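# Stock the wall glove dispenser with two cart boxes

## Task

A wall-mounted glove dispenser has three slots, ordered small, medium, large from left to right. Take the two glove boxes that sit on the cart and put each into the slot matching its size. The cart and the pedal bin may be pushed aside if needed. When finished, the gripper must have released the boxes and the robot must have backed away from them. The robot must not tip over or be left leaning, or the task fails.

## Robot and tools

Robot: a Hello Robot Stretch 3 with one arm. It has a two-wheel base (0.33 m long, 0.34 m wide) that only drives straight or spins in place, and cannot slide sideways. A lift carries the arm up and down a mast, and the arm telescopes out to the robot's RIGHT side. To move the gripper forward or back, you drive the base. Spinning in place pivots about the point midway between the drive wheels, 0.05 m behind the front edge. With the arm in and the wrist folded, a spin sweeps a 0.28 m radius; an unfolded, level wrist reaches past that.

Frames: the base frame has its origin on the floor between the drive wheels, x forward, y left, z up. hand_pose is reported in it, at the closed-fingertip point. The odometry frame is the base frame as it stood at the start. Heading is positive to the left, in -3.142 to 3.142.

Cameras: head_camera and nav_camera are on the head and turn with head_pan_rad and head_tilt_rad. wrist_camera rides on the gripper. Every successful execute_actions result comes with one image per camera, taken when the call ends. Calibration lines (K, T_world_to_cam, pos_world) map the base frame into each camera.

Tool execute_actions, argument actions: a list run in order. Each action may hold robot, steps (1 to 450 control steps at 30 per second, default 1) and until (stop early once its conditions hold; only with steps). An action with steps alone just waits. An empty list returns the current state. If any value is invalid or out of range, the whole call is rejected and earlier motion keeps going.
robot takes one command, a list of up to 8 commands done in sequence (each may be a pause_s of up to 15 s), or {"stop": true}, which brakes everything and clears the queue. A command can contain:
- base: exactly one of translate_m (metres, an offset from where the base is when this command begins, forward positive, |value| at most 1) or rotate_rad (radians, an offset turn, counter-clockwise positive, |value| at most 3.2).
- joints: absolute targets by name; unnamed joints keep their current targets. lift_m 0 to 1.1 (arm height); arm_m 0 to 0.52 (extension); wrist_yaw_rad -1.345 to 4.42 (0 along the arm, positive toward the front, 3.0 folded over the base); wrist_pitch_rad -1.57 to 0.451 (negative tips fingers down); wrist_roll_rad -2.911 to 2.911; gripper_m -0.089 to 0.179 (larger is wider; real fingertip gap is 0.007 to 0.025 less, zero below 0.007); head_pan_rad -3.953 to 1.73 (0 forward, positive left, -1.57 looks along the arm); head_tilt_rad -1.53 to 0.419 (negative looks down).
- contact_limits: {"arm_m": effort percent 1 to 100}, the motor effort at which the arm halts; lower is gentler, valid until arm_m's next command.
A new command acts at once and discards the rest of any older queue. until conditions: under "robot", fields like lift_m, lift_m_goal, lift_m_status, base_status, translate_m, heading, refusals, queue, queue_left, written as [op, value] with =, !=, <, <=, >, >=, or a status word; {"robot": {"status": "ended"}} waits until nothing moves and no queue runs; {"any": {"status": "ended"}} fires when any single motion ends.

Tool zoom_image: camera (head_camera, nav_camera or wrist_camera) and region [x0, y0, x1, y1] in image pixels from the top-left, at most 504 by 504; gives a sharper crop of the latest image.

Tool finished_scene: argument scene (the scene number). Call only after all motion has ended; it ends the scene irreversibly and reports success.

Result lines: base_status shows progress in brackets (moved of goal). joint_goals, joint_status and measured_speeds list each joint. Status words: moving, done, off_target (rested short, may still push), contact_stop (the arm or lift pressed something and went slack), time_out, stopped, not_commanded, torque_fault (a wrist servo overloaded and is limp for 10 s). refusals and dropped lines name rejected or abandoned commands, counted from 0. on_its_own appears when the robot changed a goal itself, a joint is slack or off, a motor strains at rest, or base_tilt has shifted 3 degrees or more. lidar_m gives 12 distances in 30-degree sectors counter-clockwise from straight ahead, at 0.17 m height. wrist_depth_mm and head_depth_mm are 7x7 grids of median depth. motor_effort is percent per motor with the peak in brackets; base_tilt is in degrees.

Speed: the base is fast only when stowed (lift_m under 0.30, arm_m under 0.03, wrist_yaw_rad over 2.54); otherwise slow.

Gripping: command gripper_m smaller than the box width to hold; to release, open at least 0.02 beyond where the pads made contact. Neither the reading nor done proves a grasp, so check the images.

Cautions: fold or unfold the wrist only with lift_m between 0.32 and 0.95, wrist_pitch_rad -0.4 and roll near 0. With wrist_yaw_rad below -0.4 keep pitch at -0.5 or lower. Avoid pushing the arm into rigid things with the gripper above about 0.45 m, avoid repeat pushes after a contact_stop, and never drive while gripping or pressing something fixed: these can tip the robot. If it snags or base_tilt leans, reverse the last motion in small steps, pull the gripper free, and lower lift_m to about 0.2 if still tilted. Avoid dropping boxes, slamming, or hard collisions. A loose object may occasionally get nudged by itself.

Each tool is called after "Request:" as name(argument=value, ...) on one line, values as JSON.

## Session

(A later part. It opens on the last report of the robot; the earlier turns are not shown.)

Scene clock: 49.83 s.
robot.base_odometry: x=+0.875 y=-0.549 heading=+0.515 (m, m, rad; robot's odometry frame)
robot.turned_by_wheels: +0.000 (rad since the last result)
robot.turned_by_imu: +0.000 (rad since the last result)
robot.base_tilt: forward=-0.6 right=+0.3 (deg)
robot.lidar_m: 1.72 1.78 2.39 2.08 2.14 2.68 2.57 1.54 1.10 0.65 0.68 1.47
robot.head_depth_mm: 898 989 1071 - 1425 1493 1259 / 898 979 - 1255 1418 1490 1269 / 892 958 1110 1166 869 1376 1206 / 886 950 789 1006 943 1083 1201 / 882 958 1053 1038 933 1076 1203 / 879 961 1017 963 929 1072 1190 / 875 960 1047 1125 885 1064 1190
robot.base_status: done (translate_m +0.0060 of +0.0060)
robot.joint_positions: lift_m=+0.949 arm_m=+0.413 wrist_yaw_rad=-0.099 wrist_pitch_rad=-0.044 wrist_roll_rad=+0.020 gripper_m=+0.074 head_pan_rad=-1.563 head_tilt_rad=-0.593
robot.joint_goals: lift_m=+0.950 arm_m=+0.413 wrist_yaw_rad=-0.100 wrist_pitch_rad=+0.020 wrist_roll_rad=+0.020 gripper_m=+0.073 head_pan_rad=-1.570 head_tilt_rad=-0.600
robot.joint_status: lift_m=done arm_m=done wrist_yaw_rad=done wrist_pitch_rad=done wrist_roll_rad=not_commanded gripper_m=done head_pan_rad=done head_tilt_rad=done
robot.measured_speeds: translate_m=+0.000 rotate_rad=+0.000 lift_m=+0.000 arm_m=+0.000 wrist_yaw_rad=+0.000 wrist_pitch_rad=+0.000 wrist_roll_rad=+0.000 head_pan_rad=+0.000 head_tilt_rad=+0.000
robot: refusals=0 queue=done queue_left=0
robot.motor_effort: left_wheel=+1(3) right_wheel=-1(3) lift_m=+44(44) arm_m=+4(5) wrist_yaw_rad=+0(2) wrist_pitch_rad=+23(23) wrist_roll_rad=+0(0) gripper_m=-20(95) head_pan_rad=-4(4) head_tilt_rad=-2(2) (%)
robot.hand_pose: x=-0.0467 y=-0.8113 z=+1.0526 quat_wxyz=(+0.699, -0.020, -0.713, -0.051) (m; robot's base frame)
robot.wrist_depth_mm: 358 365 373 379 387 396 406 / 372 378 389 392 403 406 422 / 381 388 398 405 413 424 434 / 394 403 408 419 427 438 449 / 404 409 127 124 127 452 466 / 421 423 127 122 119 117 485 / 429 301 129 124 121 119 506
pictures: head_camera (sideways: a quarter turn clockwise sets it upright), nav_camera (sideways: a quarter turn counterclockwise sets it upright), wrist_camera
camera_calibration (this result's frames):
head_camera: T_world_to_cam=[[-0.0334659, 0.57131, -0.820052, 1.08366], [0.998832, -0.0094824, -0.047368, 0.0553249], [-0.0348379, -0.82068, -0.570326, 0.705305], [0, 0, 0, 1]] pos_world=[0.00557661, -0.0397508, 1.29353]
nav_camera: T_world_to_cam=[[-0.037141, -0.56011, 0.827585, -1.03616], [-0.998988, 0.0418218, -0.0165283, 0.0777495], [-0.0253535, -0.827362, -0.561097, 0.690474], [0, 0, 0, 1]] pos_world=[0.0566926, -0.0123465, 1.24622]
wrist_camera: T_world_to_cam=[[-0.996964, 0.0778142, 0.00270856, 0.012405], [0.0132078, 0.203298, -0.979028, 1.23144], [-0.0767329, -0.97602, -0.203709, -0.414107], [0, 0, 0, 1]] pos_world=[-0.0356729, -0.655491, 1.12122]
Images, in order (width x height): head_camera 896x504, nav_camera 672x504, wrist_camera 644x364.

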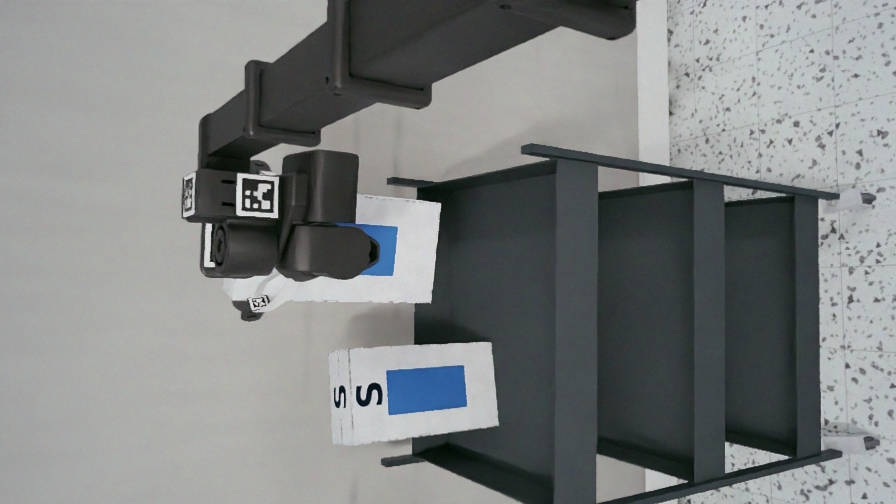

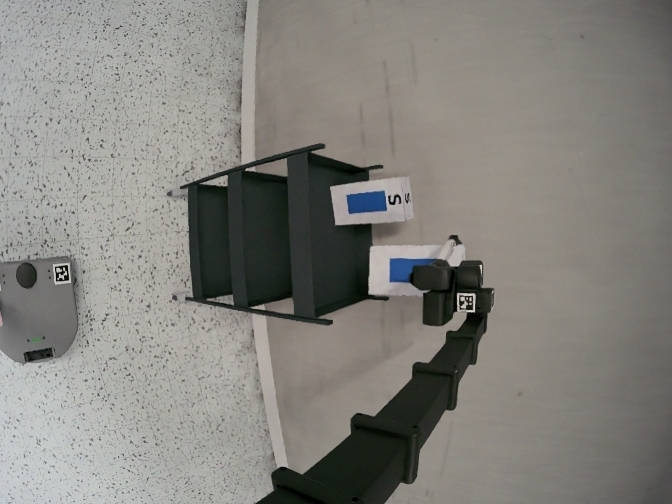

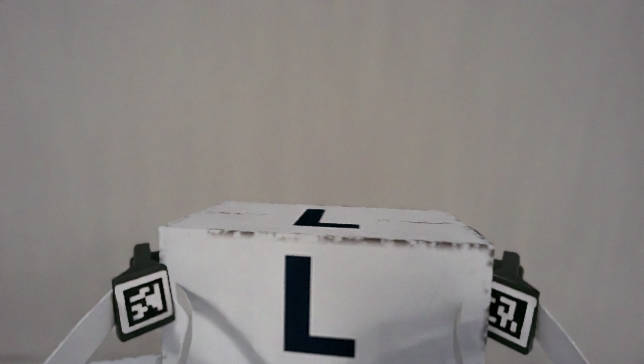

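Request:
execute_actions(actions=[{"robot":[{"joints":{"arm_m":0.05,"wrist_pitch_rad":0.1,"wrist_yaw_rad":0.05,"head_tilt_rad":-0.45}},{"base":{"rotate_rad":0.975}},{"base":{"translate_m":1.0},"joints":{"lift_m":1.08}},{"base":{"translate_m":0.6}},{"base":{"rotate_rad":0.61}}],"steps":450,"until":{"robot":{"status":"ended"}}},{"steps":450,"until":{"robot":{"status":"ended"}}},{"steps":450,"until":{"robot":{"status":"ended"}}}])

Scene clock: 55.33 s.
robot.base_odometry: x=+0.875 y=-0.549 heading=+0.515 (m, m, rad; robot's odometry frame)
robot.turned_by_wheels: +0.000 (rad since the last result)
robot.turned_by_imu: +0.000 (rad since the last result)
robot.base_tilt: forward=-0.6 right=+0.2 (deg)
robot.lidar_m: 1.72 1.78 2.39 2.09 2.14 2.68 2.57 1.54 1.10 0.65 0.67 1.47
robot.head_depth_mm: 901 967 1054 1155 1245 - - / 890 965 1047 1144 1224 - - / 888 956 1039 1092 1236 - - / 880 954 1031 469 - - - / 882 945 1031 464 441 491 1026 / 876 946 1022 919 959 1052 1020 / 867 936 1010 1094 998 1027 988
robot.base_status: done (translate_m +0.0060 of +0.0060)
robot.joint_positions: lift_m=+0.949 arm_m=+0.050 wrist_yaw_rad=+0.048 wrist_pitch_rad=+0.034 wrist_roll_rad=+0.020 gripper_m=+0.074 head_pan_rad=-1.563 head_tilt_rad=-0.458
robot.joint_goals: lift_m=+0.950 arm_m=+0.050 wrist_yaw_rad=+0.050 wrist_pitch_rad=+0.100 wrist_roll_rad=+0.020 gripper_m=+0.073 head_pan_rad=-1.570 head_tilt_rad=-0.450
robot.joint_status: lift_m=done arm_m=done wrist_yaw_rad=done wrist_pitch_rad=off_target wrist_roll_rad=not_commanded gripper_m=done head_pan_rad=done head_tilt_rad=done
robot.measured_speeds: translate_m=+0.000 rotate_rad=+0.000 lift_m=+0.000 arm_m=+0.000 wrist_yaw_rad=+0.000 wrist_pitch_rad=+0.000 wrist_roll_rad=+0.000 head_pan_rad=+0.000 head_tilt_rad=+0.000
robot: refusals=0 queue=dropped queue_left=0
robot.motor_effort: left_wheel=+1(2) right_wheel=-2(2) lift_m=+43(44) arm_m=-3(5) wrist_yaw_rad=+2(9) wrist_pitch_rad=+23(26) wrist_roll_rad=+0(0) gripper_m=-19(19) head_pan_rad=-4(3) head_tilt_rad=+3(14) (%)
robot.hand_pose: x=-0.0091 y=-0.4520 z=+1.0726 quat_wxyz=(+0.700, +0.006, -0.714, +0.029) (m; robot's base frame)
robot.wrist_depth_mm: 781 780 760 739 728 704 698 / 801 799 775 760 742 731 718 / 818 799 787 777 758 737 731 / 862 825 800 787 787 747 744 / 858 831 127 123 127 777 766 / 870 851 127 122 119 117 775 / 909 870 129 124 121 118 785
pictures: head_camera (sideways: a quarter turn clockwise sets it upright), nav_camera (sideways: a quarter turn counterclockwise sets it upright), wrist_camera
dropped: robot: command 0 of its queue: wrist_pitch_rad: off_target
camera_calibration (this result's frames):
head_camera: T_world_to_cam=[[-0.03259, 0.455607, -0.889584, 1.17433], [0.998879, -0.0157131, -0.0446416, 0.0517832], [-0.0343172, -0.890042, -0.454585, 0.554709], [0, 0, 0, 1]] pos_world=[0.00558214, -0.0405029, 1.29914]
nav_camera: T_world_to_cam=[[-0.0380238, -0.443499, 0.895468, -1.12469], [-0.998968, 0.0391485, -0.0230295, 0.0862167], [-0.0248427, -0.895419, -0.44453, 0.538802], [0, 0, 0, 1]] pos_world=[0.0567482, -0.0197192, 1.24862]
wrist_camera: T_world_to_cam=[[-0.997589, -0.0692607, 0.00437345, -0.046337], [-0.013094, 0.125962, -0.991949, 1.15618], [0.0681522, -0.989614, -0.126565, -0.143991], [0, 0, 0, 1]] pos_world=[-0.0212729, -0.29134, 1.12885]
Images, in order (width x height): head_camera 896x504, nav_camera 672x504, wrist_camera 644x364.

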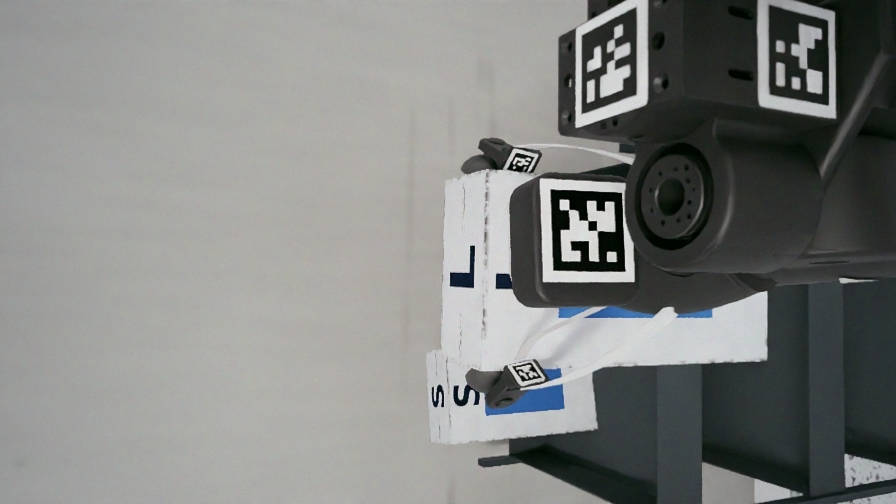

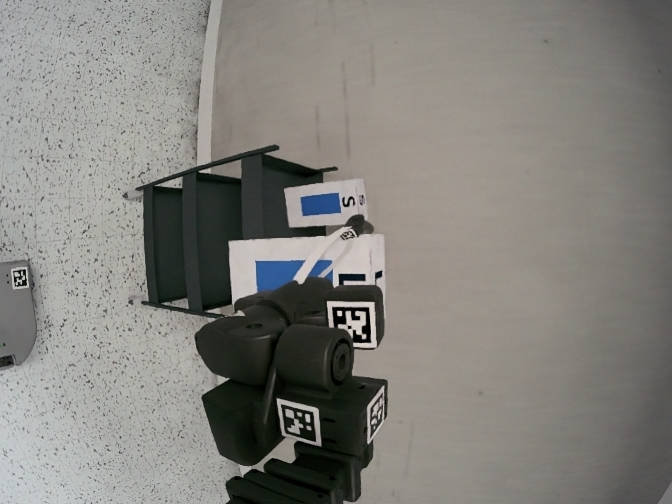

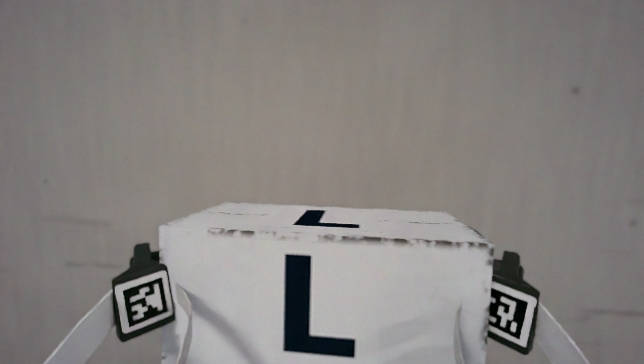

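Request:
execute_actions(actions=[{"robot":[{"base":{"rotate_rad":0.975}},{"base":{"translate_m":1.0},"joints":{"lift_m":1.08,"wrist_yaw_rad":0.07}},{"base":{"translate_m":0.6}},{"base":{"rotate_rad":0.61}}],"steps":450,"until":{"robot":{"status":"ended"}}},{"steps":450,"until":{"robot":{"status":"ended"}}}])

Scene clock: 79.03 s.
robot.base_odometry: x=+1.004 y=+1.046 heading=+2.100 (m, m, rad; robot's odometry frame)
robot.turned_by_wheels: +1.585 (rad since the last result)
robot.turned_by_imu: +1.605 (rad since the last result)
robot.base_tilt: forward=-0.6 right=+0.3 (deg)
robot.lidar_m: 1.40 1.45 1.34 2.94 3.36 2.03 2.34 1.15 0.83 0.80 0.83 1.12
robot.head_depth_mm: 661 - - - - 1060 1187 / 669 706 - - - 1052 1183 / 663 698 - - - 1067 1175 / 660 695 - - - 1043 1162 / 656 700 370 404 434 1025 1155 / 657 704 735 807 876 1015 1148 / 653 701 757 828 902 1010 1131
robot.base_status: done (rotate_rad +0.6100 of +0.6100)
robot.joint_positions: lift_m=+1.079 arm_m=+0.050 wrist_yaw_rad=+0.069 wrist_pitch_rad=+0.034 wrist_roll_rad=+0.020 gripper_m=+0.074 head_pan_rad=-1.563 head_tilt_rad=-0.458
robot.joint_goals: lift_m=+1.080 arm_m=+0.050 wrist_yaw_rad=+0.070 wrist_pitch_rad=+0.100 wrist_roll_rad=+0.020 gripper_m=+0.073 head_pan_rad=-1.570 head_tilt_rad=-0.450
robot.joint_status: lift_m=done arm_m=done wrist_yaw_rad=done wrist_pitch_rad=off_target wrist_roll_rad=not_commanded gripper_m=done head_pan_rad=done head_tilt_rad=done
robot.measured_speeds: translate_m=+0.000 rotate_rad=+0.000 lift_m=+0.000 arm_m=+0.000 wrist_yaw_rad=+0.000 wrist_pitch_rad=+0.000 wrist_roll_rad=+0.000 head_pan_rad=+0.000 head_tilt_rad=+0.000
robot: refusals=0 queue=done queue_left=0
robot.motor_effort: left_wheel=+0(1) right_wheel=+0(5) lift_m=+44(51) arm_m=-4(4) wrist_yaw_rad=+1(8) wrist_pitch_rad=+23(23) wrist_roll_rad=+0(0) gripper_m=-20(21) head_pan_rad=-4(4) head_tilt_rad=+3(3) (%)
robot.hand_pose: x=-0.0037 y=-0.4516 z=+1.2027 quat_wxyz=(+0.699, +0.013, -0.714, +0.036) (m; robot's base frame)
robot.wrist_depth_mm: 537 526 506 491 483 469 453 / 549 531 514 503 493 471 466 / 566 539 527 510 496 485 476 / 565 558 538 524 509 494 480 / 585 564 127 123 127 504 491 / 600 587 127 122 119 117 503 / 622 594 128 124 120 118 512
pictures: head_camera (sideways: a quarter turn clockwise sets it upright), nav_camera (sideways: a quarter turn counterclockwise sets it upright), wrist_camera
camera_calibration (this result's frames):
head_camera: T_world_to_cam=[[-0.03259, 0.455602, -0.889587, 1.17433], [0.998879, -0.0157133, -0.0446415, 0.0517831], [-0.0343171, -0.890045, -0.45458, 0.554703], [0, 0, 0, 1]] pos_world=[0.00558215, -0.0405029, 1.29914]
nav_camera: T_world_to_cam=[[-0.0380237, -0.443494, 0.89547, -1.12469], [-0.998968, 0.0391483, -0.0230298, 0.086217], [-0.0248425, -0.895422, -0.444525, 0.538795], [0, 0, 0, 1]] pos_world=[0.0567482, -0.0197195, 1.24862]
wrist_camera: T_world_to_cam=[[-0.995925, -0.090081, 0.00437039, -0.050933], [-0.0157189, 0.125661, -0.991949, 1.28503], [0.0888065, -0.987975, -0.126565, -0.126776], [0, 0, 0, 1]] pos_world=[-0.0192676, -0.291318, 1.25886]
Images, in order (width x height): head_camera 896x504, nav_camera 672x504, wrist_camera 644x364.

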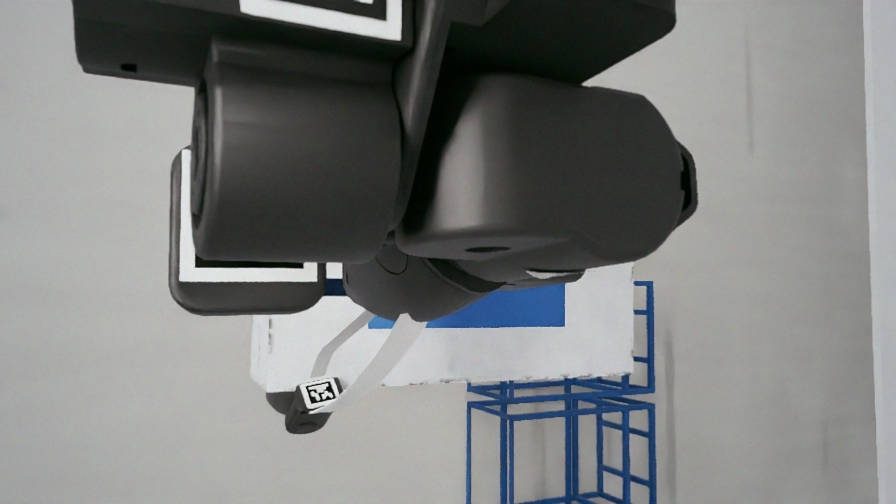

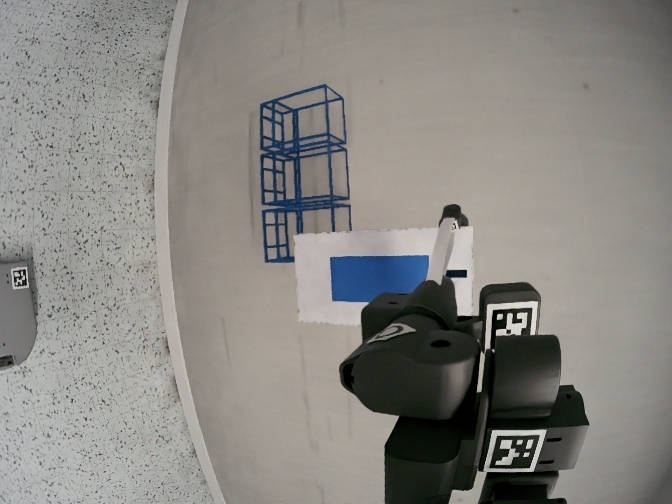

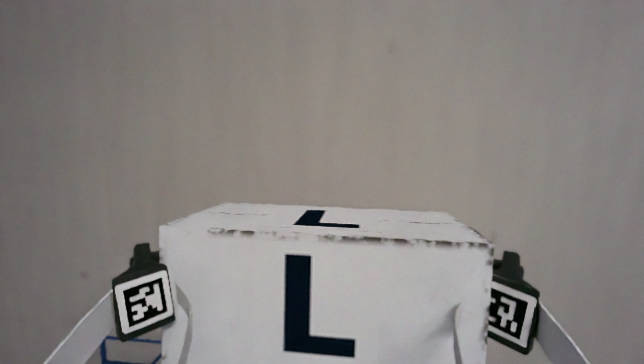

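Request:
execute_actions(actions=[{"robot":{"base":{"translate_m":0.075},"joints":{"arm_m":0.375,"lift_m":1.03}},"steps":450,"until":{"robot":{"status":"ended"}}}])

Scene clock: 84.30 s.
robot.base_odometry: x=+0.966 y=+1.110 heading=+2.100 (m, m, rad; robot's odometry frame)
robot.turned_by_wheels: +0.000 (rad since the last result)
robot.turned_by_imu: +0.001 (rad since the last result)
robot.base_tilt: forward=-0.6 right=+0.3 (deg)
robot.lidar_m: 1.33 1.38 1.30 2.67 3.45 2.11 2.42 1.15 0.83 0.80 0.83 1.12
robot.head_depth_mm: 670 712 - 867 946 1055 1184 / 667 710 790 849 940 1045 1178 / 660 701 - 848 933 1032 1172 / 660 698 - 762 913 1031 1156 / 656 707 700 814 918 1025 1151 / 653 700 758 829 904 1016 1145 / 648 698 756 822 892 1006 1134
robot.base_status: done (translate_m +0.0750 of +0.0750)
robot.joint_positions: lift_m=+1.030 arm_m=+0.375 wrist_yaw_rad=+0.069 wrist_pitch_rad=+0.034 wrist_roll_rad=+0.020 gripper_m=+0.074 head_pan_rad=-1.563 head_tilt_rad=-0.458
robot.joint_goals: lift_m=+1.030 arm_m=+0.375 wrist_yaw_rad=+0.070 wrist_pitch_rad=+0.100 wrist_roll_rad=+0.020 gripper_m=+0.073 head_pan_rad=-1.570 head_tilt_rad=-0.450
robot.joint_status: lift_m=done arm_m=done wrist_yaw_rad=done wrist_pitch_rad=off_target wrist_roll_rad=not_commanded gripper_m=done head_pan_rad=done head_tilt_rad=done
robot.measured_speeds: translate_m=+0.000 rotate_rad=+0.000 lift_m=+0.000 arm_m=+0.000 wrist_yaw_rad=+0.000 wrist_pitch_rad=+0.000 wrist_roll_rad=+0.000 head_pan_rad=+0.000 head_tilt_rad=+0.000
robot: refusals=0 queue=done queue_left=0
robot.motor_effort: left_wheel=+0(2) right_wheel=+1(3) lift_m=+18(41) arm_m=+5(4) wrist_yaw_rad=+1(1) wrist_pitch_rad=+24(24) wrist_roll_rad=+0(0) gripper_m=-20(20) head_pan_rad=-4(4) head_tilt_rad=+3(3) (%)
robot.hand_pose: x=-0.0037 y=-0.7759 z=+1.1538 quat_wxyz=(+0.699, +0.013, -0.714, +0.036) (m; robot's base frame)
robot.wrist_depth_mm: 194 189 183 178 174 169 164 / 197 192 187 181 177 172 168 / 201 196 191 186 180 176 172 / 206 201 195 190 184 179 174 / 211 205 127 123 126 181 177 / 215 211 126 122 118 117 181 / 222 214 128 124 120 118 184
pictures: head_camera (sideways: a quarter turn clockwise sets it upright), nav_camera (sideways: a quarter turn counterclockwise sets it upright), wrist_camera
camera_calibration (this result's frames):
head_camera: T_world_to_cam=[[-0.0325898, 0.455587, -0.889595, 1.17434], [0.998879, -0.0157142, -0.0446411, 0.0517825], [-0.0343171, -0.890053, -0.454564, 0.554683], [0, 0, 0, 1]] pos_world=[0.00558214, -0.040503, 1.29914]
nav_camera: T_world_to_cam=[[-0.0380239, -0.443478, 0.895478, -1.1247], [-0.998968, 0.039148, -0.0230306, 0.0862181], [-0.0248426, -0.89543, -0.444509, 0.538775], [0, 0, 0, 1]] pos_world=[0.0567482, -0.0197205, 1.24862]
wrist_camera: T_world_to_cam=[[-0.995913, -0.0902104, 0.00437367, -0.0800012], [-0.0157236, 0.125493, -0.99197, 1.27724], [0.0889371, -0.987985, -0.126398, -0.453533], [0, 0, 0, 1]] pos_world=[-0.0192556, -0.615585, 1.21]
Images, in order (width x height): head_camera 896x504, nav_camera 672x504, wrist_camera 644x364.

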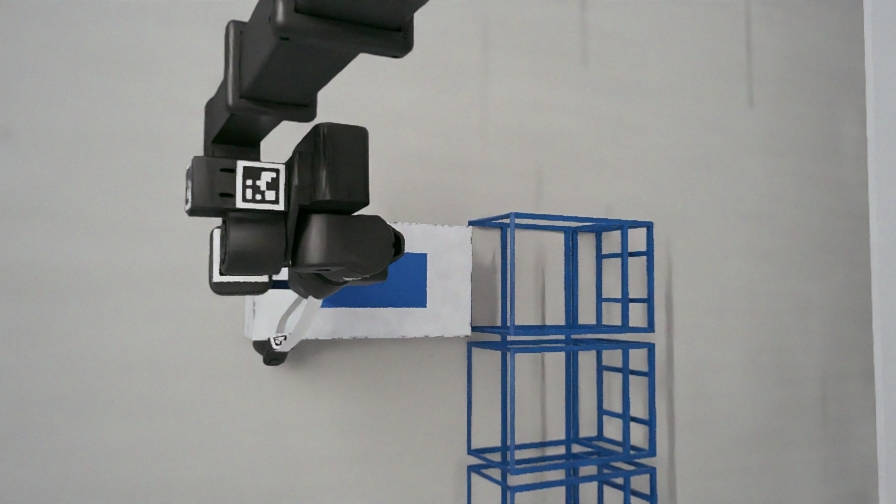

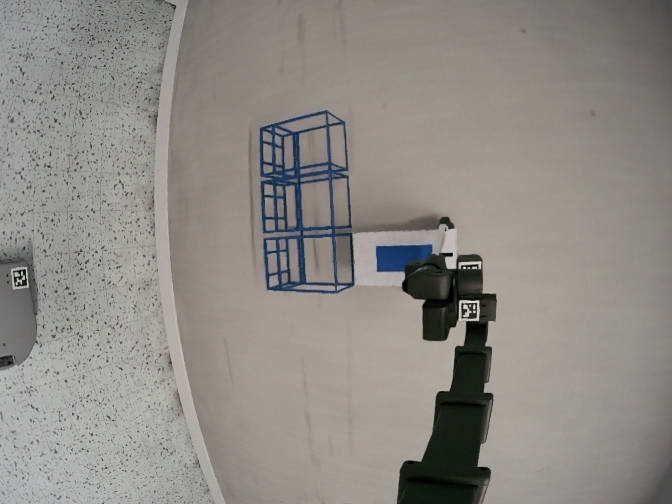

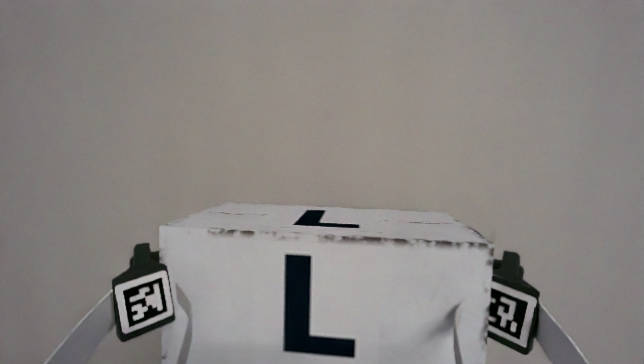

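Request:
execute_actions(actions=[{"robot":[{"base":{"translate_m":-0.009},"joints":{"arm_m":0.367}},{"joints":{"lift_m":0.97}}],"steps":450,"until":{"robot":{"status":"ended"}}}])

Request:
zoom_image(camera="head_camera", region=[400, 180, 680, 380])

Scene clock: 87.70 s.
robot.base_odometry: x=+0.971 y=+1.103 heading=+2.100 (m, m, rad; robot's odometry frame)
robot.turned_by_wheels: +0.000 (rad since the last result)
robot.turned_by_imu: +0.000 (rad since the last result)
robot.base_tilt: forward=-0.6 right=+0.3 (deg)
robot.lidar_m: 1.34 1.39 1.31 2.71 3.46 2.11 2.41 1.15 0.83 0.80 0.83 1.12
robot.head_depth_mm: 672 721 776 - 973 1055 1187 / 663 717 759 876 940 1046 1177 / 663 714 752 872 928 1036 1175 / 658 711 750 774 919 1030 1159 / 658 706 743 767 894 1026 1155 / 654 704 764 826 906 1019 1143 / 651 697 759 821 884 1012 1138
robot.base_status: done (translate_m -0.0090 of -0.0090)
robot.joint_positions: lift_m=+0.970 arm_m=+0.367 wrist_yaw_rad=+0.069 wrist_pitch_rad=+0.034 wrist_roll_rad=+0.020 gripper_m=+0.074 head_pan_rad=-1.563 head_tilt_rad=-0.458
robot.joint_goals: lift_m=+0.970 arm_m=+0.367 wrist_yaw_rad=+0.070 wrist_pitch_rad=+0.100 wrist_roll_rad=+0.020 gripper_m=+0.073 head_pan_rad=-1.570 head_tilt_rad=-0.450
robot.joint_status: lift_m=done arm_m=done wrist_yaw_rad=done wrist_pitch_rad=off_target wrist_roll_rad=not_commanded gripper_m=done head_pan_rad=done head_tilt_rad=done
robot.measured_speeds: translate_m=+0.000 rotate_rad=+0.000 lift_m=+0.000 arm_m=+0.000 wrist_yaw_rad=+0.000 wrist_pitch_rad=+0.000 wrist_roll_rad=+0.000 head_pan_rad=+0.000 head_tilt_rad=+0.000
robot: refusals=0 queue=done queue_left=0
robot.motor_effort: left_wheel=+0(3) right_wheel=+0(4) lift_m=+18(13) arm_m=-3(4) wrist_yaw_rad=+2(1) wrist_pitch_rad=+23(23) wrist_roll_rad=+0(0) gripper_m=-19(19) head_pan_rad=-4(3) head_tilt_rad=+3(3) (%)
robot.hand_pose: x=-0.0037 y=-0.7686 z=+1.0938 quat_wxyz=(+0.699, +0.013, -0.714, +0.036) (m; robot's base frame)
robot.wrist_depth_mm: 202 196 191 186 181 177 171 / 205 200 195 190 184 180 175 / 210 204 199 193 188 183 178 / 215 209 203 197 191 186 181 / 221 213 127 123 126 188 185 / 225 220 127 122 119 117 189 / 230 223 129 124 120 118 192
pictures: head_camera (sideways: a quarter turn clockwise sets it upright), nav_camera (sideways: a quarter turn counterclockwise sets it upright), wrist_camera
camera_calibration (this result's frames):
head_camera: T_world_to_cam=[[-0.0325898, 0.455586, -0.889595, 1.17434], [0.998879, -0.0157143, -0.0446411, 0.0517825], [-0.0343172, -0.890053, -0.454564, 0.554682], [0, 0, 0, 1]] pos_world=[0.00558214, -0.040503, 1.29914]
nav_camera: T_world_to_cam=[[-0.038024, -0.443478, 0.895478, -1.1247], [-0.998968, 0.0391481, -0.0230306, 0.0862181], [-0.0248427, -0.89543, -0.444509, 0.538774], [0, 0, 0, 1]] pos_world=[0.0567482, -0.0197205, 1.24862]
wrist_camera: T_world_to_cam=[[-0.995913, -0.0902103, 0.0043739, -0.0790824], [-0.0157213, 0.125466, -0.991973, 1.2168], [0.0889374, -0.987988, -0.126371, -0.453958], [0, 0, 0, 1]] pos_world=[-0.0192556, -0.608306, 1.15001]
Images, in order (width x height): head_camera 896x504, nav_camera 672x504, wrist_camera 644x364.

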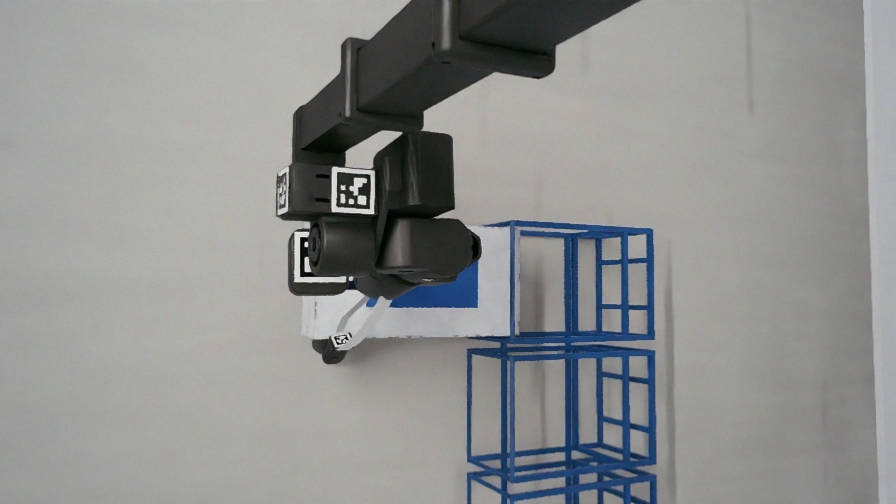

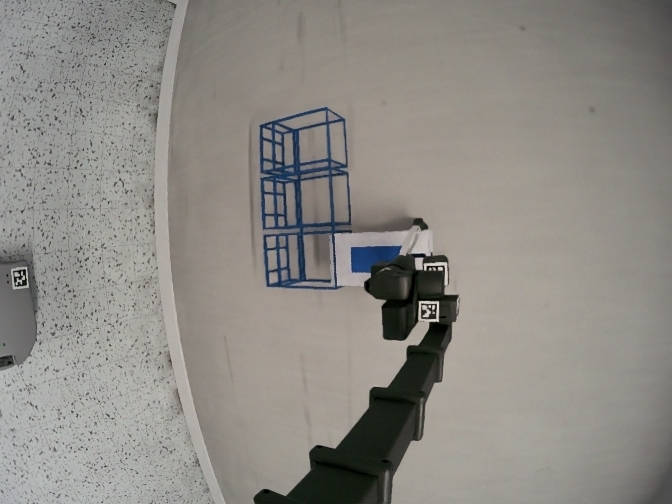

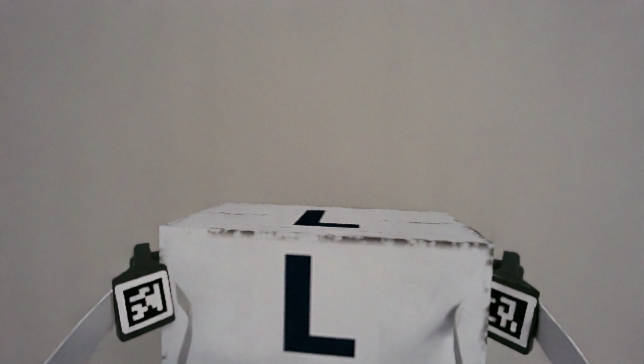

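Region (400, 180, 680, 380) of head_camera's 896x504 image, scaled by 1.800, with more detail than that image has; it fills the top 360 rows of this view, and the rest is white.

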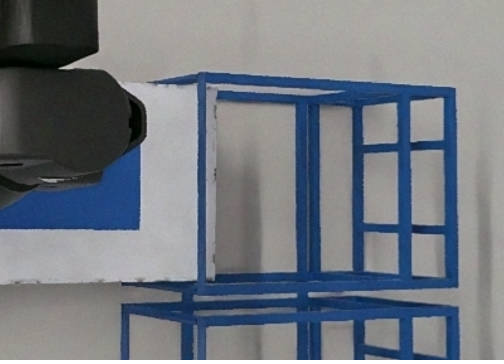

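Inside. Lower.

Request:
execute_actions(actions=[{"robot":{"joints":{"lift_m":0.8}},"steps":450,"until":{"robot":{"status":"ended","wrist_pitch_rad":[">",-1]}}}])

Scene clock: 90.53 s.
robot.base_odometry: x=+0.971 y=+1.103 heading=+2.100 (m, m, rad; robot's odometry frame)
robot.turned_by_wheels: +0.000 (rad since the last result)
robot.turned_by_imu: +0.000 (rad since the last result)
robot.base_tilt: forward=-0.6 right=+0.3 (deg)
robot.lidar_m: 1.34 1.38 1.30 2.70 3.45 2.11 2.40 1.16 0.83 0.80 0.83 1.12
robot.head_depth_mm: 667 719 783 857 944 1042 - / 666 716 778 846 925 - 1198 / 663 714 774 833 - 1038 1167 / 656 709 766 810 - 1038 1163 / 656 707 765 807 819 1026 1151 / 655 702 758 833 905 1015 1139 / 648 698 756 825 879 1007 1128
robot.base_status: done (translate_m -0.0090 of -0.0090)
robot.joint_positions: lift_m=+0.800 arm_m=+0.367 wrist_yaw_rad=+0.069 wrist_pitch_rad=+0.036 wrist_roll_rad=+0.020 gripper_m=+0.074 head_pan_rad=-1.563 head_tilt_rad=-0.458
robot.joint_goals: lift_m=+0.800 arm_m=+0.367 wrist_yaw_rad=+0.070 wrist_pitch_rad=+0.100 wrist_roll_rad=+0.020 gripper_m=+0.073 head_pan_rad=-1.570 head_tilt_rad=-0.450
robot.joint_status: lift_m=done arm_m=done wrist_yaw_rad=done wrist_pitch_rad=off_target wrist_roll_rad=not_commanded gripper_m=done head_pan_rad=done head_tilt_rad=done
robot.measured_speeds: translate_m=+0.000 rotate_rad=+0.000 lift_m=+0.000 arm_m=+0.000 wrist_yaw_rad=+0.000 wrist_pitch_rad=+0.000 wrist_roll_rad=+0.000 head_pan_rad=+0.000 head_tilt_rad=+0.000
robot: refusals=0 queue=done queue_left=0
robot.motor_effort: left_wheel=+0(0) right_wheel=+0(1) lift_m=+18(17) arm_m=-3(4) wrist_yaw_rad=+1(1) wrist_pitch_rad=+22(23) wrist_roll_rad=+0(0) gripper_m=-20(20) head_pan_rad=-4(4) head_tilt_rad=+3(4) (%)
robot.hand_pose: x=-0.0037 y=-0.7687 z=+0.9242 quat_wxyz=(+0.699, +0.012, -0.714, +0.037) (m; robot's base frame)
robot.wrist_depth_mm: 201 197 191 185 180 176 172 / 205 201 195 190 184 180 174 / 210 204 199 193 188 183 178 / 215 208 202 197 191 186 181 / 220 213 127 123 127 189 185 / 224 214 127 122 119 117 189 / 230 131 128 124 120 119 191
pictures: head_camera (sideways: a quarter turn clockwise sets it upright), nav_camera (sideways: a quarter turn counterclockwise sets it upright), wrist_camera
camera_calibration (this result's frames):
head_camera: T_world_to_cam=[[-0.0325898, 0.455586, -0.889595, 1.17434], [0.998879, -0.0157142, -0.0446411, 0.0517825], [-0.0343171, -0.890053, -0.454564, 0.554682], [0, 0, 0, 1]] pos_world=[0.00558214, -0.040503, 1.29914]
nav_camera: T_world_to_cam=[[-0.0380239, -0.443478, 0.895478, -1.1247], [-0.998968, 0.039148, -0.0230306, 0.0862181], [-0.0248426, -0.89543, -0.444509, 0.538774], [0, 0, 0, 1]] pos_world=[0.0567482, -0.0197205, 1.24862]
wrist_camera: T_world_to_cam=[[-0.995913, -0.0902081, 0.00439717, -0.0783598], [-0.015623, 0.124119, -0.992144, 1.04766], [0.0889537, -0.988158, -0.125021, -0.476792], [0, 0, 0, 1]] pos_world=[-0.0192595, -0.608249, 0.980161]
Images, in order (width x height): head_camera 896x504, nav_camera 672x504, wrist_camera 644x364.

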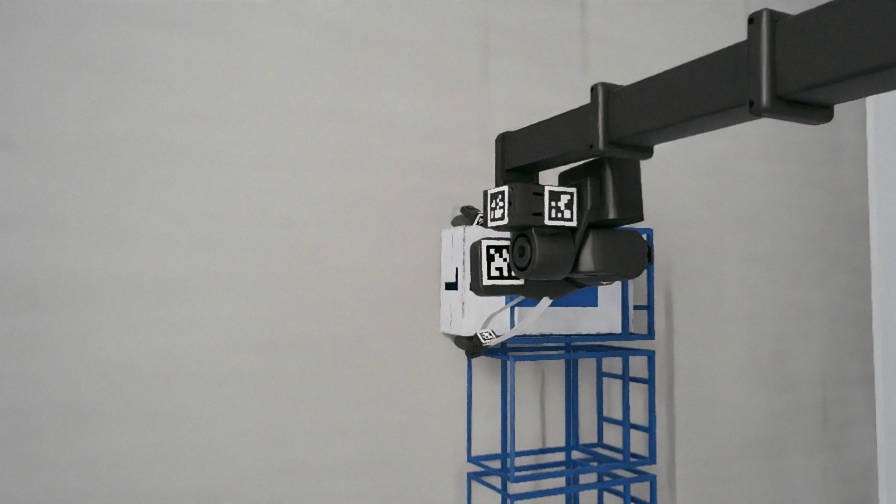

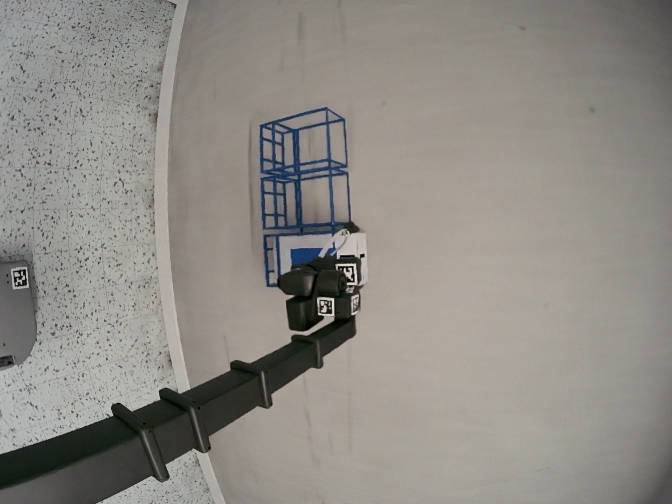

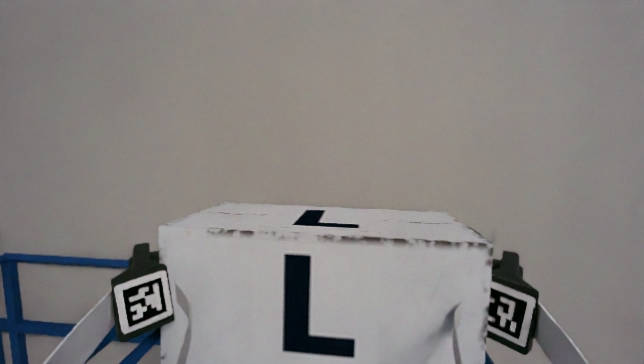

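Request:
execute_actions(actions=[{"robot":[{"joints":{"lift_m":0.795}},{"joints":{"gripper_m":0.179}},{"joints":{"lift_m":0.81,"arm_m":0.2}}],"steps":450,"until":{"robot":{"status":"ended"}}},{"robot":[{"joints":{"arm_m":0.0,"wrist_pitch_rad":0.02,"wrist_yaw_rad":0,"lift_m":0.765,"head_tilt_rad":-0.6},"base":{"rotate_rad":-0.537}},{"base":{"translate_m":-1.0}},{"base":{"translate_m":-0.77}},{"base":{"rotate_rad":-0.81},"joints":{"arm_m":0.15}}],"steps":2}])

Request:
execute_actions(actions=[{"steps":450,"until":{"robot":{"status":"ended"}}},{"steps":450,"until":{"robot":{"status":"ended"}}}])

Scene clock: 98.47 s.
robot.base_odometry: x=+0.971 y=+1.103 heading=+2.097 (m, m, rad; robot's odometry frame)
robot.turned_by_wheels: -0.003 (rad since the last result)
robot.turned_by_imu: -0.002 (rad since the last result)
robot.base_tilt: forward=-1.0 right=+0.0 (deg)
robot.lidar_m: 1.34 1.39 1.30 2.67 3.46 2.10 2.41 1.15 0.83 0.80 0.82 1.11
robot.head_depth_mm: 670 723 779 860 949 1041 - / 669 717 778 852 934 - 1208 / 663 716 776 846 936 - 1220 / 662 712 768 818 786 - 1195 / 654 708 766 812 804 1031 1155 / 653 707 758 833 911 1020 1148 / 650 698 755 824 885 1013 1135
robot.base_status: moving (rotate_rad -0.0026 of -0.5370)
robot.joint_positions: lift_m=+0.809 arm_m=+0.200 wrist_yaw_rad=+0.069 wrist_pitch_rad=+0.078 wrist_roll_rad=+0.020 gripper_m=+0.179 head_pan_rad=-1.563 head_tilt_rad=-0.460
robot.joint_goals: lift_m=+0.765 arm_m=+0.000 wrist_yaw_rad=+0.000 wrist_pitch_rad=+0.020 wrist_roll_rad=+0.020 gripper_m=+0.179 head_pan_rad=-1.570 head_tilt_rad=-0.600
robot.joint_status: lift_m=moving arm_m=moving wrist_yaw_rad=moving wrist_pitch_rad=moving wrist_roll_rad=not_commanded gripper_m=done head_pan_rad=done head_tilt_rad=moving
robot.measured_speeds: translate_m=+0.000 rotate_rad=-0.058 lift_m=+0.000 arm_m=-0.008 wrist_yaw_rad=-0.020 wrist_pitch_rad=-0.072 wrist_roll_rad=+0.000 head_pan_rad=+0.000 head_tilt_rad=-0.048
robot: refusals=0 queue=running queue_left=3
robot.motor_effort: left_wheel=+4(3) right_wheel=-3(2) lift_m=+23(47) arm_m=-6(4) wrist_yaw_rad=-5(4) wrist_pitch_rad=+4(24) wrist_roll_rad=+0(0) gripper_m=+0(83) head_pan_rad=-3(5) head_tilt_rad=-5(5) (%)
robot.hand_pose: x=-0.0038 y=-0.6017 z=+0.9440 quat_wxyz=(+0.698, -0.002, -0.714, +0.051) (m; robot's base frame)
robot.wrist_depth_mm: 386 374 366 356 345 336 328 / 391 378 371 358 347 341 332 / 396 385 375 366 353 347 335 / 402 389 375 368 358 348 340 / 408 395 387 275 358 355 345 / 413 399 390 273 271 360 344 / - 405 395 278 275 364 -
pictures: head_camera (sideways: a quarter turn clockwise sets it upright), nav_camera (sideways: a quarter turn counterclockwise sets it upright), wrist_camera
camera_calibration (this result's frames):
head_camera: T_world_to_cam=[[-0.0326031, 0.457195, -0.888769, 1.17326], [0.998879, -0.015631, -0.0446831, 0.0518371], [-0.0343212, -0.889229, -0.456173, 0.556776], [0, 0, 0, 1]] pos_world=[0.0055822, -0.0404979, 1.29906]
nav_camera: T_world_to_cam=[[-0.0380106, -0.445097, 0.894675, -1.12365], [-0.998968, 0.0391872, -0.0229461, 0.0861081], [-0.0248465, -0.894624, -0.446128, 0.540881], [0, 0, 0, 1]] pos_world=[0.0567475, -0.019624, 1.24858]
wrist_camera: T_world_to_cam=[[-0.995979, -0.0894529, 0.00485134, -0.0634815], [-0.0122774, 0.0826548, -0.996503, 1.0257], [0.088739, -0.992555, -0.0834207, -0.351229], [0, 0, 0, 1]] pos_world=[-0.0194655, -0.439072, 0.993126]
Images, in order (width x height): head_camera 896x504, nav_camera 672x504, wrist_camera 644x364.

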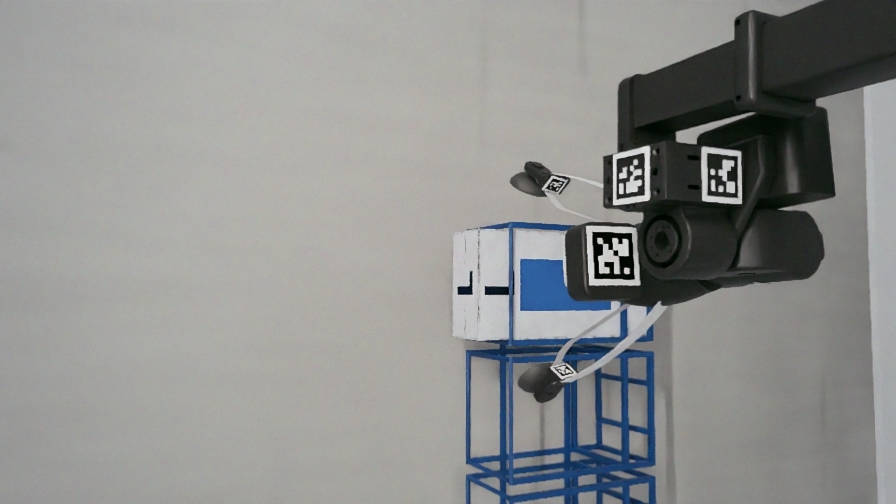

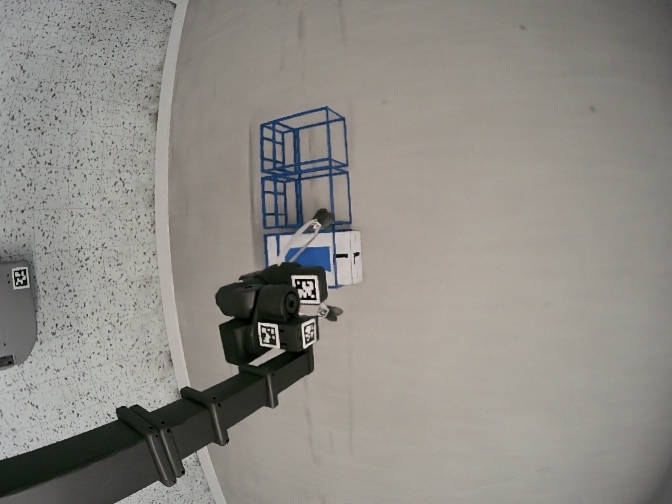

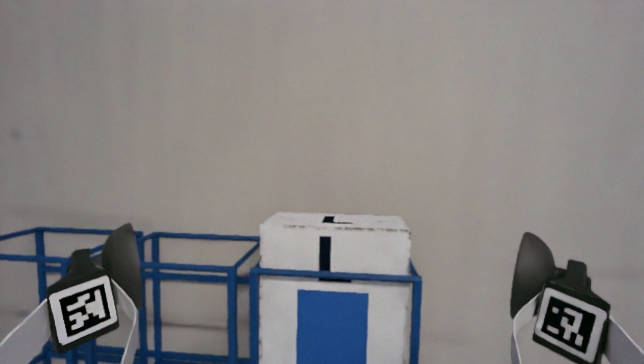

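Scene clock: 123.90 s.
robot.base_odometry: x=+0.957 y=-0.667 heading=+0.753 (m, m, rad; robot's odometry frame)
robot.turned_by_wheels: -1.344 (rad since the last result)
robot.turned_by_imu: -1.364 (rad since the last result)
robot.base_tilt: forward=-0.7 right=+0.2 (deg)
robot.lidar_m: 1.71 1.94 2.84 2.23 2.49 2.59 2.00 1.10 0.51 0.51 0.57 1.69
robot.head_depth_mm: 742 807 893 974 913 753 - / 752 824 906 993 906 - - / 766 835 927 996 886 - 1079 / 776 853 946 823 904 - 1099 / 790 869 962 1029 876 971 1077 / 803 886 984 1115 849 1357 1198 / 818 899 1008 1139 1319 1440 1236
robot.base_status: done (rotate_rad -0.8099 of -0.8100)
robot.joint_positions: lift_m=+0.766 arm_m=+0.150 wrist_yaw_rad=+0.001 wrist_pitch_rad=+0.004 wrist_roll_rad=+0.020 gripper_m=+0.179 head_pan_rad=-1.563 head_tilt_rad=-0.593
robot.joint_goals: lift_m=+0.765 arm_m=+0.150 wrist_yaw_rad=+0.000 wrist_pitch_rad=+0.020 wrist_roll_rad=+0.020 gripper_m=+0.179 head_pan_rad=-1.570 head_tilt_rad=-0.600
robot.joint_status: lift_m=done arm_m=done wrist_yaw_rad=done wrist_pitch_rad=done wrist_roll_rad=not_commanded gripper_m=done head_pan_rad=done head_tilt_rad=done
robot.measured_speeds: translate_m=+0.000 rotate_rad=+0.000 lift_m=+0.000 arm_m=+0.000 wrist_yaw_rad=+0.000 wrist_pitch_rad=+0.000 wrist_roll_rad=+0.000 head_pan_rad=+0.000 head_tilt_rad=+0.000
robot: refusals=0 queue=done queue_left=0
robot.motor_effort: left_wheel=+1(4) right_wheel=-1(3) lift_m=+15(13) arm_m=+5(3) wrist_yaw_rad=-2(4) wrist_pitch_rad=+6(5) wrist_roll_rad=+0(0) gripper_m=+0(1) head_pan_rad=-4(4) head_tilt_rad=-2(12) (%)
robot.hand_pose: x=-0.0211 y=-0.5509 z=+0.8811 quat_wxyz=(+0.700, -0.001, -0.714, +0.001) (m; robot's base frame)
robot.wrist_depth_mm: 660 616 565 527 487 459 429 / 680 620 581 541 503 471 442 / 701 633 587 552 506 481 453 / 725 657 606 348 514 490 461 / 755 679 628 352 525 504 468 / 777 688 645 364 466 517 468 / - 731 416 374 437 439 -
pictures: head_camera (sideways: a quarter turn clockwise sets it upright), nav_camera (sideways: a quarter turn counterclockwise sets it upright), wrist_camera
camera_calibration (this result's frames):
head_camera: T_world_to_cam=[[-0.0334628, 0.571095, -0.820201, 1.08385], [0.998833, -0.00949742, -0.0473636, 0.0553191], [-0.0348389, -0.820829, -0.570111, 0.705025], [0, 0, 0, 1]] pos_world=[0.00557653, -0.039753, 1.29354]
nav_camera: T_world_to_cam=[[-0.0371441, -0.559894, 0.827732, -1.03635], [-0.998988, 0.0418201, -0.0165412, 0.0777663], [-0.0253545, -0.827509, -0.56088, 0.690192], [0, 0, 0, 1]] pos_world=[0.0566926, -0.0123612, 1.24623]
wrist_camera: T_world_to_cam=[[-0.999743, -0.0224478, 0.00328582, -0.0376919], [-0.00676434, 0.156695, -0.987624, 0.991753], [0.0216551, -0.987392, -0.156806, -0.238473], [0, 0, 0, 1]] pos_world=[-0.0258095, -0.391715, 0.942208]
Images, in order (width x height): head_camera 896x504, nav_camera 672x504, wrist_camera 644x364.

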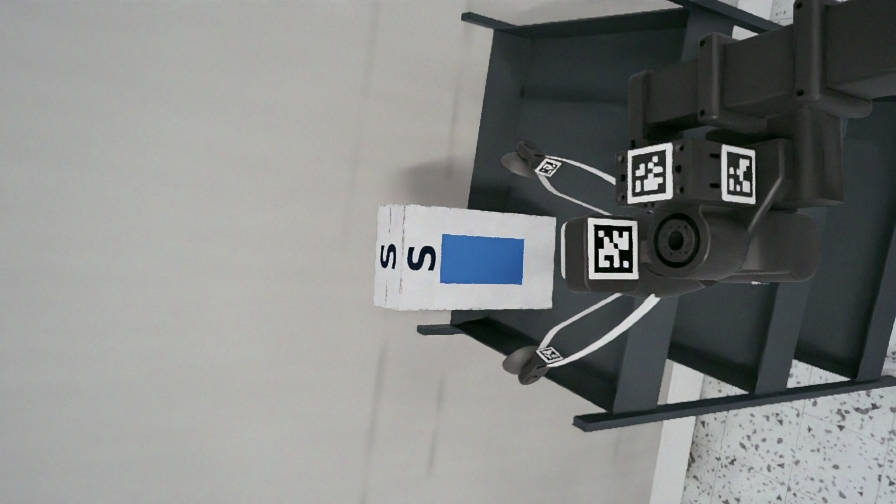

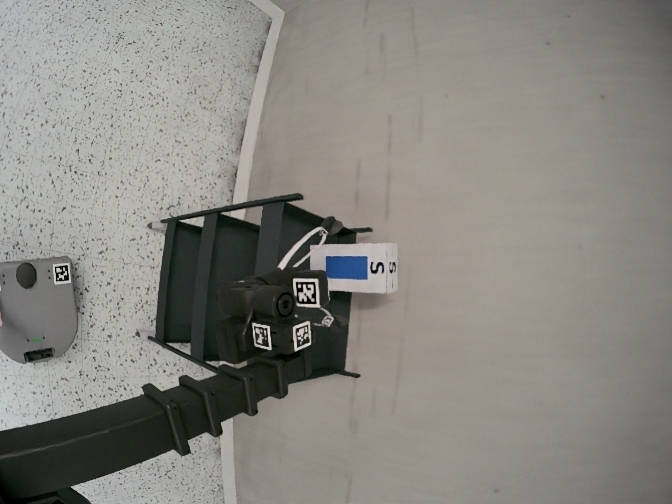

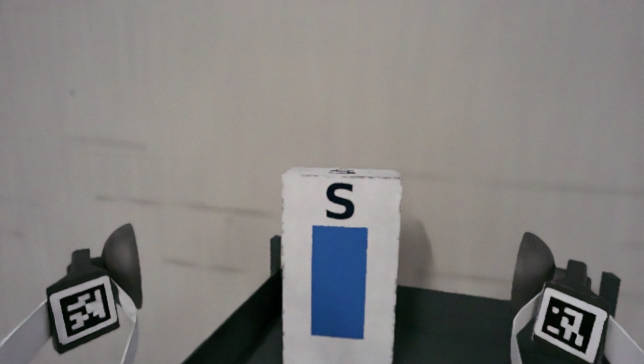

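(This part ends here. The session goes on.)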